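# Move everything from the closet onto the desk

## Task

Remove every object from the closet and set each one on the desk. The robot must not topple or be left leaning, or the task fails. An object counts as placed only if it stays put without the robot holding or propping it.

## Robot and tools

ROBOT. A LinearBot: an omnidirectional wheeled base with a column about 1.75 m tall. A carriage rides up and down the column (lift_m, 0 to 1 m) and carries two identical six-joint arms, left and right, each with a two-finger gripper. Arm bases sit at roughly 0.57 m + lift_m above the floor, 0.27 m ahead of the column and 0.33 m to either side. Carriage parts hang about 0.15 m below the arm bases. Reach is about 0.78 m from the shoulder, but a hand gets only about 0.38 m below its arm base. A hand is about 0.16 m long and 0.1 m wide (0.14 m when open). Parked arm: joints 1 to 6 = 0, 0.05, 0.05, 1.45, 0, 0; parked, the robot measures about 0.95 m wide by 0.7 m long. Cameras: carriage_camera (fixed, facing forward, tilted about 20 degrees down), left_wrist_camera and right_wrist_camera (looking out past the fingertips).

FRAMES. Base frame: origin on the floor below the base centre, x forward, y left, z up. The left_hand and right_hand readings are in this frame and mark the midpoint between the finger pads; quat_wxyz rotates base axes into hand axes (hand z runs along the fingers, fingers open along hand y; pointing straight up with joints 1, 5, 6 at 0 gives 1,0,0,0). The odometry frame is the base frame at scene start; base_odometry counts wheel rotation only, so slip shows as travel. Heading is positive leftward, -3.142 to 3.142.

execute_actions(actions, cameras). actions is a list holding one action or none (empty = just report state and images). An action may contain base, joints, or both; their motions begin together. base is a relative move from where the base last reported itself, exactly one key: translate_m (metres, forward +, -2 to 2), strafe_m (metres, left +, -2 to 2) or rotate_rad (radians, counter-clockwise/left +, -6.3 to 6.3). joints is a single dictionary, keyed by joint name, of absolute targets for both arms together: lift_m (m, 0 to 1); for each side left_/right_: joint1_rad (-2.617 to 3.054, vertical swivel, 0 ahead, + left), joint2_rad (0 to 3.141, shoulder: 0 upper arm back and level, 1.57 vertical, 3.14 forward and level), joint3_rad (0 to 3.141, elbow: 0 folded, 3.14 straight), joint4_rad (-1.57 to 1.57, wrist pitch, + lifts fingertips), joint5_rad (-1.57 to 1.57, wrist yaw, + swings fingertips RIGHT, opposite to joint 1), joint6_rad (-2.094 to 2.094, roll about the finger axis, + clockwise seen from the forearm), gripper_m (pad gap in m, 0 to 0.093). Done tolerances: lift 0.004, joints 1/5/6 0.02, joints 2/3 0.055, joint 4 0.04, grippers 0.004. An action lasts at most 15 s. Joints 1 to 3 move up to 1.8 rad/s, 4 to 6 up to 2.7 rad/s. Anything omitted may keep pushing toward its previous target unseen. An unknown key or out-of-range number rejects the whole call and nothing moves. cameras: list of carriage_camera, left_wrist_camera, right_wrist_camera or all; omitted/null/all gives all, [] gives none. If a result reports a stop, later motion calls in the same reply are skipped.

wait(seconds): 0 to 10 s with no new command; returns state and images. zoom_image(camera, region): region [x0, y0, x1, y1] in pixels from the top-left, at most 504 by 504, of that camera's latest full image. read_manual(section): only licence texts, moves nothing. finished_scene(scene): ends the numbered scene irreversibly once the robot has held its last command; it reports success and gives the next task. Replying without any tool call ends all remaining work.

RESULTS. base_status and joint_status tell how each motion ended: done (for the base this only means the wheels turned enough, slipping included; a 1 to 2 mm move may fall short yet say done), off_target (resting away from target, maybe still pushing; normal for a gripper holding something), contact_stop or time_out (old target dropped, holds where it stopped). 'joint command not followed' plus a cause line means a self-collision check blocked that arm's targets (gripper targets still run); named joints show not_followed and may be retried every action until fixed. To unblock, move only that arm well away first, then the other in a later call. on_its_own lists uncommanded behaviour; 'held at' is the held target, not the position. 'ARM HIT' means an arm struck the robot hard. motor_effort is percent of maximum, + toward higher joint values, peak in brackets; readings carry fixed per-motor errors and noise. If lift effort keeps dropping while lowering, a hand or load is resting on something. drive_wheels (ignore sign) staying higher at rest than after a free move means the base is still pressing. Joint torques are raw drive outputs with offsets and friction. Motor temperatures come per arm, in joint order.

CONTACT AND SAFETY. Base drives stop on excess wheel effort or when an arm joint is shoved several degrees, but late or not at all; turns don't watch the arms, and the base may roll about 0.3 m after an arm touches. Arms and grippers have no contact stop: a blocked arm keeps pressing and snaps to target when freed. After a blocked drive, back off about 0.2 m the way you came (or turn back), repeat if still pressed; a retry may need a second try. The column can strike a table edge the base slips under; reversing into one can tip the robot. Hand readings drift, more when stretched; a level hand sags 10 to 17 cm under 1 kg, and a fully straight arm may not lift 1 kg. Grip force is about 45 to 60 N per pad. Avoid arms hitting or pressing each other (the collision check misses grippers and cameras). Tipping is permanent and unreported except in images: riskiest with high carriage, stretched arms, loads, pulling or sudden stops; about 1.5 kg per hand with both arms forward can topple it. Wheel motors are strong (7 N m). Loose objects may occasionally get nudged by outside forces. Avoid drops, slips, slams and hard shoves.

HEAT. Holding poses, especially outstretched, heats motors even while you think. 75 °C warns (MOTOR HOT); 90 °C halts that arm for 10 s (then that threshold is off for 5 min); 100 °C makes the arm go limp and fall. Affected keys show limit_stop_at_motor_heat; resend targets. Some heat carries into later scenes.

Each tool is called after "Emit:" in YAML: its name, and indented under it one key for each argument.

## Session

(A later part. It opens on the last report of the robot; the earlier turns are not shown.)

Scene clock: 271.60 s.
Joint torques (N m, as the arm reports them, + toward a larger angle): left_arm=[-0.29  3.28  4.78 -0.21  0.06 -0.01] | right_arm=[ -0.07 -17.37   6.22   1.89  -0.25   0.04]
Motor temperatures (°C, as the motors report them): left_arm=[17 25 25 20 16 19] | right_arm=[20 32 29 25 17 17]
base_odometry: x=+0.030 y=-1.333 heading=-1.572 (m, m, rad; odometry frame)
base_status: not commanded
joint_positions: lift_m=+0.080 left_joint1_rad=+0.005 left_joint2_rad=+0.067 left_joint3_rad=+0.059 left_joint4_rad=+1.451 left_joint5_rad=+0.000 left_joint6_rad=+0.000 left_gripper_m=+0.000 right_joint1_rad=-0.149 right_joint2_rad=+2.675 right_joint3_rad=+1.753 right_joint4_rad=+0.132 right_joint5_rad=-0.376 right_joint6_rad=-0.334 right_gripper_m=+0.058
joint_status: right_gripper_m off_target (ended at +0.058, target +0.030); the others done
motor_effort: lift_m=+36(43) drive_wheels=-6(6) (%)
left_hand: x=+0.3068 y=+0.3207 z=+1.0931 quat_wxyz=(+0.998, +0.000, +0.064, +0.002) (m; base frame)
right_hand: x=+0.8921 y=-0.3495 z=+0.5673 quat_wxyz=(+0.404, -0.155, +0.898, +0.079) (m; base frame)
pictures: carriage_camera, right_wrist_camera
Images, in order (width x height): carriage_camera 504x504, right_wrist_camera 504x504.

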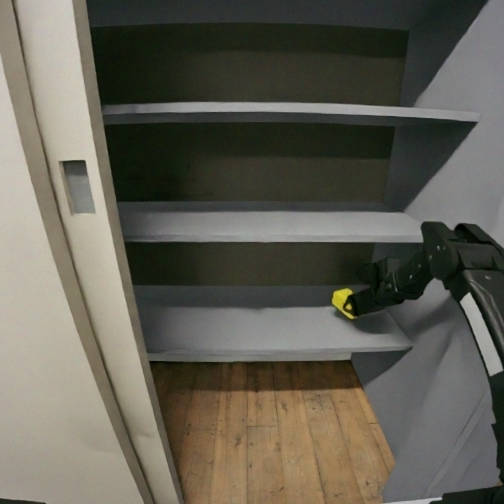

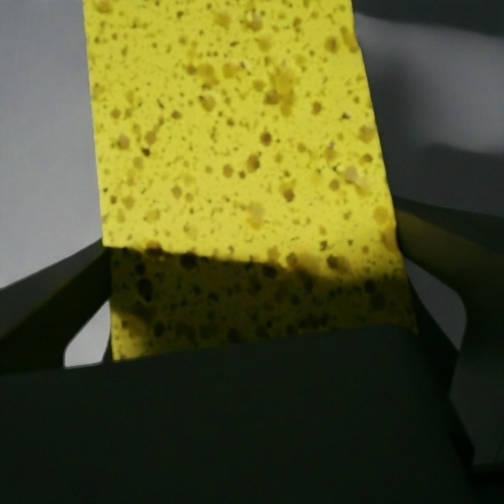

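Emit:
execute_actions:
  actions:
    - {"base":{"translate_m":-0.9},"joints":{"right_gripper_m":0.03}}
  cameras: []

Emit:
execute_actions:
  actions:
    - {"base":{"rotate_rad":3.14},"joints":{"right_gripper_m":0.03,"lift_m":0.58}}
  cameras: []

Emit:
execute_actions:
  actions:
    - {"base":{"strafe_m":0.48},"joints":{"right_gripper_m":0.03}}
  cameras: []

Emit:
execute_actions:
  actions:
    - {"base":{"translate_m":1.2},"joints":{"right_gripper_m":0.03}}
  cameras: ["carriage_camera"]

Scene clock: 276.47 s.
Joint torques (N m, as the arm reports them, + toward a larger angle): left_arm=[-0.27  3.19  4.67 -0.23  0.06  0.  ] | right_arm=[ -0.23 -17.39   6.19   1.9   -0.25   0.04]
Motor temperatures (°C, as the motors report them): left_arm=[17 25 25 20 16 19] | right_arm=[20 34 29 25 17 17]
base_odometry: x=+0.032 y=-0.433 heading=-1.573 (m, m, rad; odometry frame)
base_status: done
joint_positions: lift_m=+0.080 left_joint1_rad=+0.005 left_joint2_rad=+0.067 left_joint3_rad=+0.059 left_joint4_rad=+1.449 left_joint5_rad=+0.000 left_joint6_rad=+0.000 left_gripper_m=+0.000 right_joint1_rad=-0.147 right_joint2_rad=+2.675 right_joint3_rad=+1.753 right_joint4_rad=+0.132 right_joint5_rad=-0.376 right_joint6_rad=-0.334 right_gripper_m=+0.058
joint_status: right_gripper_m off_target (ended at +0.058, target +0.030)
motor_effort: lift_m=+36(35) drive_wheels=-10(23) (%)
left_hand: x=+0.3071 y=+0.3206 z=+1.0930 quat_wxyz=(+0.998, +0.000, +0.065, +0.002) (m; base frame)
right_hand: x=+0.8922 y=-0.3483 z=+0.5673 quat_wxyz=(+0.404, -0.156, +0.898, +0.079) (m; base frame)
pictures: none
No camera images: the call's "cameras" was empty. Leave "cameras" out to get every camera's image.

Scene clock: 280.73 s.
Joint torques (N m, as the arm reports them, + toward a larger angle): left_arm=[-0.28  3.18  4.87 -0.14  0.04  0.  ] | right_arm=[ -0.48 -17.14   6.32   1.77  -0.26   0.03]
Motor temperatures (°C, as the motors report them): left_arm=[17 25 25 20 16 19] | right_arm=[20 35 29 25 17 17]
base_odometry: x=+0.032 y=-0.433 heading=+1.567 (m, m, rad; odometry frame)
base_status: done
joint_positions: lift_m=+0.580 left_joint1_rad=+0.005 left_joint2_rad=+0.067 left_joint3_rad=+0.059 left_joint4_rad=+1.447 left_joint5_rad=+0.000 left_joint6_rad=+0.000 left_gripper_m=+0.000 right_joint1_rad=-0.145 right_joint2_rad=+2.673 right_joint3_rad=+1.753 right_joint4_rad=+0.146 right_joint5_rad=-0.376 right_joint6_rad=-0.334 right_gripper_m=+0.058
joint_status: right_gripper_m off_target (ended at +0.058, target +0.030); the others done
motor_effort: lift_m=+35(43) drive_wheels=+8(23) (%)
left_hand: x=+0.3078 y=+0.3207 z=+1.5930 quat_wxyz=(+0.998, +0.000, +0.066, +0.002) (m; base frame)
right_hand: x=+0.8951 y=-0.3474 z=+1.0711 quat_wxyz=(+0.411, -0.158, +0.894, +0.077) (m; base frame)
pictures: none
No camera images: the call's "cameras" was empty. Leave "cameras" out to get every camera's image.

Scene clock: 283.90 s.
Joint torques (N m, as the arm reports them, + toward a larger angle): left_arm=[-0.24  3.14  4.78 -0.18  0.08  0.  ] | right_arm=[ -0.55 -17.13   6.26   1.79  -0.26   0.02]
Motor temperatures (°C, as the motors report them): left_arm=[17 25 25 20 16 19] | right_arm=[20 36 29 24 17 17]
base_odometry: x=-0.448 y=-0.432 heading=+1.567 (m, m, rad; odometry frame)
base_status: done
joint_positions: lift_m=+0.580 left_joint1_rad=+0.005 left_joint2_rad=+0.067 left_joint3_rad=+0.059 left_joint4_rad=+1.447 left_joint5_rad=+0.000 left_joint6_rad=+0.000 left_gripper_m=+0.000 right_joint1_rad=-0.143 right_joint2_rad=+2.673 right_joint3_rad=+1.753 right_joint4_rad=+0.143 right_joint5_rad=-0.376 right_joint6_rad=-0.334 right_gripper_m=+0.058
joint_status: right_gripper_m off_target (ended at +0.058, target +0.030)
motor_effort: lift_m=+36(36) drive_wheels=-6(22) (%)
left_hand: x=+0.3078 y=+0.3207 z=+1.5930 quat_wxyz=(+0.998, +0.000, +0.066, +0.002) (m; base frame)
right_hand: x=+0.8947 y=-0.3459 z=+1.0707 quat_wxyz=(+0.410, -0.158, +0.895, +0.078) (m; base frame)
pictures: none
No camera images: the call's "cameras" was empty. Leave "cameras" out to get every camera's image.

Scene clock: 288.60 s.
Joint torques (N m, as the arm reports them, + toward a larger angle): left_arm=[-0.28  3.13  4.67 -0.18  0.06 -0.01] | right_arm=[ -0.58 -17.14   6.3    1.8   -0.25   0.03]
Motor temperatures (°C, as the motors report them): left_arm=[17 25 25 20 16 19] | right_arm=[20 37 29 24 17 17]
base_odometry: x=-0.445 y=+0.768 heading=+1.568 (m, m, rad; odometry frame)
base_status: done
joint_positions: lift_m=+0.580 left_joint1_rad=+0.005 left_joint2_rad=+0.067 left_joint3_rad=+0.059 left_joint4_rad=+1.448 left_joint5_rad=+0.000 left_joint6_rad=+0.000 left_gripper_m=+0.000 right_joint1_rad=-0.143 right_joint2_rad=+2.673 right_joint3_rad=+1.753 right_joint4_rad=+0.140 right_joint5_rad=-0.376 right_joint6_rad=-0.334 right_gripper_m=+0.058
joint_status: right_gripper_m off_target (ended at +0.058, target +0.030)
motor_effort: lift_m=+31(34) drive_wheels=-7(18) (%)
left_hand: x=+0.3074 y=+0.3207 z=+1.5930 quat_wxyz=(+0.998, +0.000, +0.065, +0.002) (m; base frame)
right_hand: x=+0.8942 y=-0.3459 z=+1.0702 quat_wxyz=(+0.409, -0.158, +0.895, +0.078) (m; base frame)
pictures: carriage_camera
Images, in order (width x height): carriage_camera 504x504.

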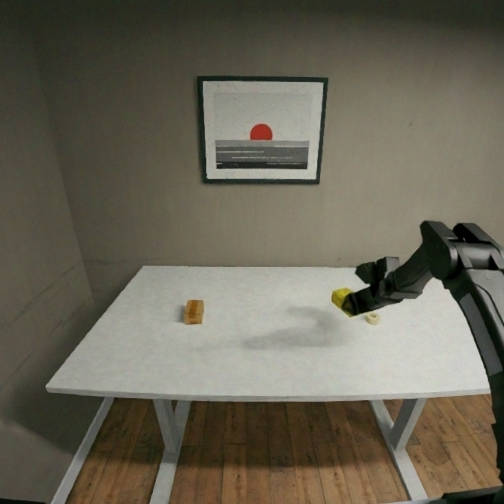

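Emit:
execute_actions:
  actions:
    - {"base":{"strafe_m":0.15},"joints":{"right_gripper_m":0.03,"lift_m":0.53}}
  cameras: ["carriage_camera"]

Scene clock: 290.93 s.
Joint torques (N m, as the arm reports them, + toward a larger angle): left_arm=[-0.36  3.2   4.73 -0.2   0.06  0.  ] | right_arm=[ -0.67 -18.47   6.2    1.9   -0.25   0.03]
Motor temperatures (°C, as the motors report them): left_arm=[17 25 25 20 16 19] | right_arm=[20 37 29 24 17 17]
base_odometry: x=-0.595 y=+0.769 heading=+1.568 (m, m, rad; odometry frame)
base_status: done
joint_positions: lift_m=+0.530 left_joint1_rad=+0.005 left_joint2_rad=+0.067 left_joint3_rad=+0.059 left_joint4_rad=+1.449 left_joint5_rad=+0.000 left_joint6_rad=+0.000 left_gripper_m=+0.000 right_joint1_rad=-0.142 right_joint2_rad=+2.686 right_joint3_rad=+1.753 right_joint4_rad=+0.130 right_joint5_rad=-0.376 right_joint6_rad=-0.334 right_gripper_m=+0.058
joint_status: right_gripper_m off_target (ended at +0.058, target +0.030); the others done
motor_effort: lift_m=+37(37) drive_wheels=-2(14) (%)
left_hand: x=+0.3073 y=+0.3207 z=+1.5430 quat_wxyz=(+0.998, +0.000, +0.065, +0.002) (m; base frame)
right_hand: x=+0.8899 y=-0.3448 z=+1.0108 quat_wxyz=(+0.399, -0.157, +0.900, +0.082) (m; base frame)
pictures: carriage_camera
Images, in order (width x height): carriage_camera 504x504.

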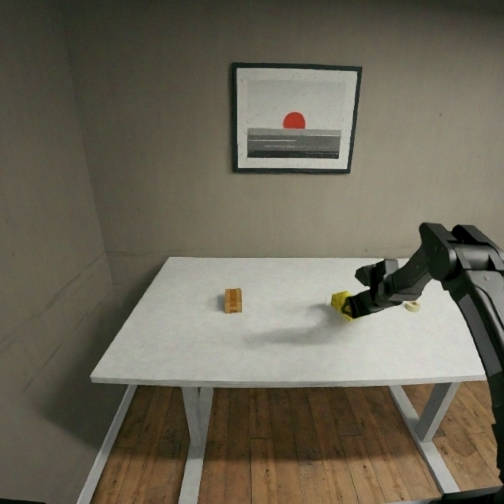

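Emit:
execute_actions:
  actions:
    - {"joints":{"right_gripper_m":0.03,"lift_m":0.495}}
  cameras: ["carriage_camera"]

Scene clock: 291.83 s.
Joint torques (N m, as the arm reports them, + toward a larger angle): left_arm=[-0.27  3.21  4.7  -0.21  0.07 -0.01] | right_arm=[ -0.62 -18.48   6.26   1.91  -0.25   0.03]
Motor temperatures (°C, as the motors report them): left_arm=[17 25 25 20 16 19] | right_arm=[20 37 29 25 17 17]
base_odometry: x=-0.595 y=+0.769 heading=+1.568 (m, m, rad; odometry frame)
base_status: not commanded
joint_positions: lift_m=+0.495 left_joint1_rad=+0.005 left_joint2_rad=+0.067 left_joint3_rad=+0.059 left_joint4_rad=+1.449 left_joint5_rad=+0.000 left_joint6_rad=+0.000 left_gripper_m=+0.000 right_joint1_rad=-0.142 right_joint2_rad=+2.686 right_joint3_rad=+1.753 right_joint4_rad=+0.130 right_joint5_rad=-0.376 right_joint6_rad=-0.334 right_gripper_m=+0.058
joint_status: right_gripper_m off_target (ended at +0.058, target +0.030); the others done
motor_effort: lift_m=+39(35) drive_wheels=-1(3) (%)
left_hand: x=+0.3072 y=+0.3207 z=+1.5080 quat_wxyz=(+0.998, +0.000, +0.065, +0.002) (m; base frame)
right_hand: x=+0.8898 y=-0.3447 z=+0.9757 quat_wxyz=(+0.399, -0.157, +0.900, +0.082) (m; base frame)
pictures: carriage_camera
Images, in order (width x height): carriage_camera 504x504.

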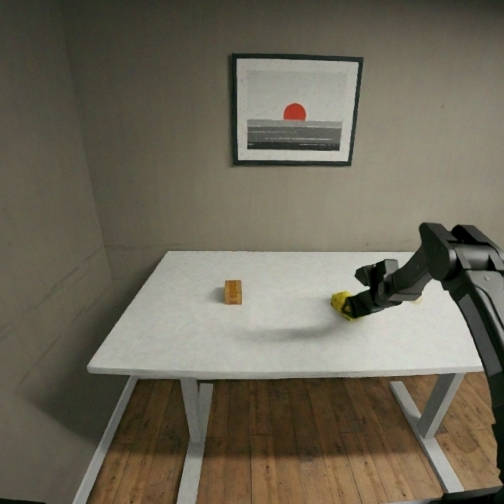

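Emit:
execute_actions:
  actions:
    - {"joints":{"lift_m":0.485,"right_gripper_m":0.03}}
  cameras: []

Emit:
execute_actions:
  actions:
    - {"joints":{"right_gripper_m":0.09}}
  cameras: []

Emit:
execute_actions:
  actions:
    - {"joints":{"lift_m":0.6}}
  cameras: []

Emit:
execute_actions:
  actions:
    - {"base":{"translate_m":-0.6},"joints":{"right_joint1_rad":0,"right_joint2_rad":0.05,"right_joint3_rad":0.05,"right_joint4_rad":1.45,"right_joint5_rad":0,"right_joint6_rad":0,"lift_m":0.4}}
  cameras: ["carriage_camera"]

Scene clock: 293.10 s.
Joint torques (N m, as the arm reports them, + toward a larger angle): left_arm=[-0.27  3.4   5.02 -0.18  0.05 -0.01] | right_arm=[ -0.67 -17.44   6.35   1.8   -0.18   0.01]
Motor temperatures (°C, as the motors report them): left_arm=[17 25 25 19 16 19] | right_arm=[20 38 29 25 17 17]
base_odometry: x=-0.595 y=+0.769 heading=+1.568 (m, m, rad; odometry frame)
base_status: not commanded
joint_positions: lift_m=+0.485 left_joint1_rad=+0.005 left_joint2_rad=+0.067 left_joint3_rad=+0.057 left_joint4_rad=+1.449 left_joint5_rad=+0.000 left_joint6_rad=+0.000 left_gripper_m=+0.000 right_joint1_rad=-0.142 right_joint2_rad=+2.676 right_joint3_rad=+1.753 right_joint4_rad=+0.141 right_joint5_rad=-0.381 right_joint6_rad=-0.333 right_gripper_m=+0.058
joint_status: right_gripper_m off_target (ended at +0.058, target +0.030); the others done
motor_effort: lift_m=+35(38) drive_wheels=+0(3) (%)
left_hand: x=+0.3076 y=+0.3207 z=+1.4977 quat_wxyz=(+0.998, +0.000, +0.065, +0.002) (m; base frame)
right_hand: x=+0.8937 y=-0.3445 z=+0.9738 quat_wxyz=(+0.408, -0.159, +0.895, +0.081) (m; base frame)
pictures: none
No camera images: the call's "cameras" was empty. Leave "cameras" out to get every camera's image.

Scene clock: 293.73 s.
Joint torques (N m, as the arm reports them, + toward a larger angle): left_arm=[-0.28  3.19  4.9  -0.2   0.06  0.  ] | right_arm=[ -0.71 -17.44   6.28   1.82  -0.21   0.02]
Motor temperatures (°C, as the motors report them): left_arm=[17 25 25 19 16 19] | right_arm=[20 38 29 25 17 17]
base_odometry: x=-0.595 y=+0.769 heading=+1.568 (m, m, rad; odometry frame)
base_status: not commanded
joint_positions: lift_m=+0.485 left_joint1_rad=+0.005 left_joint2_rad=+0.067 left_joint3_rad=+0.057 left_joint4_rad=+1.449 left_joint5_rad=+0.000 left_joint6_rad=+0.000 left_gripper_m=+0.000 right_joint1_rad=-0.142 right_joint2_rad=+2.676 right_joint3_rad=+1.753 right_joint4_rad=+0.141 right_joint5_rad=-0.381 right_joint6_rad=-0.333 right_gripper_m=+0.090
joint_status: all done
motor_effort: lift_m=+39(36) drive_wheels=-2(3) (%)
left_hand: x=+0.3076 y=+0.3207 z=+1.4977 quat_wxyz=(+0.998, +0.000, +0.065, +0.002) (m; base frame)
right_hand: x=+0.8936 y=-0.3445 z=+0.9737 quat_wxyz=(+0.408, -0.159, +0.895, +0.081) (m; base frame)
pictures: none
No camera images: the call's "cameras" was empty. Leave "cameras" out to get every camera's image.

Scene clock: 294.73 s.
Joint torques (N m, as the arm reports them, + toward a larger angle): left_arm=[-0.27  3.18  4.71 -0.21  0.07 -0.01] | right_arm=[ -0.63 -17.21   6.3    1.86  -0.2    0.02]
Motor temperatures (°C, as the motors report them): left_arm=[17 25 25 19 16 19] | right_arm=[20 38 29 25 17 17]
base_odometry: x=-0.595 y=+0.769 heading=+1.568 (m, m, rad; odometry frame)
base_status: not commanded
joint_positions: lift_m=+0.600 left_joint1_rad=+0.005 left_joint2_rad=+0.067 left_joint3_rad=+0.057 left_joint4_rad=+1.449 left_joint5_rad=+0.000 left_joint6_rad=+0.000 left_gripper_m=+0.000 right_joint1_rad=-0.142 right_joint2_rad=+2.673 right_joint3_rad=+1.753 right_joint4_rad=+0.136 right_joint5_rad=-0.381 right_joint6_rad=-0.333 right_gripper_m=+0.090
joint_status: all done
motor_effort: lift_m=+37(47) drive_wheels=+0(1) (%)
left_hand: x=+0.3076 y=+0.3207 z=+1.6127 quat_wxyz=(+0.998, +0.000, +0.065, +0.002) (m; base frame)
right_hand: x=+0.8933 y=-0.3445 z=+1.0895 quat_wxyz=(+0.407, -0.159, +0.896, +0.081) (m; base frame)
pictures: none
No camera images: the call's "cameras" was empty. Leave "cameras" out to get every camera's image.

Scene clock: 298.10 s.
Joint torques (N m, as the arm reports them, + toward a larger angle): left_arm=[-0.28  3.23  4.82 -0.19  0.06 -0.01] | right_arm=[-0.6   4.1   4.34 -0.27  0.06  0.05]
Motor temperatures (°C, as the motors report them): left_arm=[17 25 25 19 16 19] | right_arm=[20 37 28 24 17 17]
base_odometry: x=-0.597 y=+0.169 heading=+1.568 (m, m, rad; odometry frame)
base_status: done
joint_positions: lift_m=+0.400 left_joint1_rad=+0.005 left_joint2_rad=+0.067 left_joint3_rad=+0.057 left_joint4_rad=+1.449 left_joint5_rad=+0.000 left_joint6_rad=+0.000 left_gripper_m=+0.000 right_joint1_rad=+0.002 right_joint2_rad=+0.055 right_joint3_rad=+0.064 right_joint4_rad=+1.450 right_joint5_rad=-0.006 right_joint6_rad=-0.005 right_gripper_m=+0.090
joint_status: all done
motor_effort: lift_m=+39(38) drive_wheels=-4(13) (%)
left_hand: x=+0.3076 y=+0.3207 z=+1.4127 quat_wxyz=(+0.998, +0.000, +0.065, +0.002) (m; base frame)
right_hand: x=+0.3017 y=-0.3194 z=+1.4146 quat_wxyz=(+0.998, -0.003, +0.056, -0.001) (m; base frame)
pictures: carriage_camera
Images, in order (width x height): carriage_camera 504x504.

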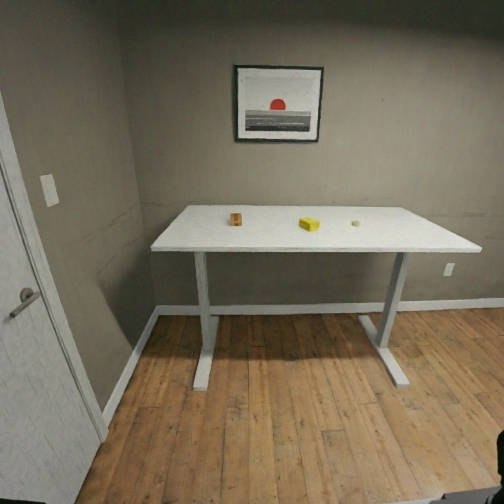

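Emit:
finished_scene:
  scene: 1

The scene is finished: the task was done.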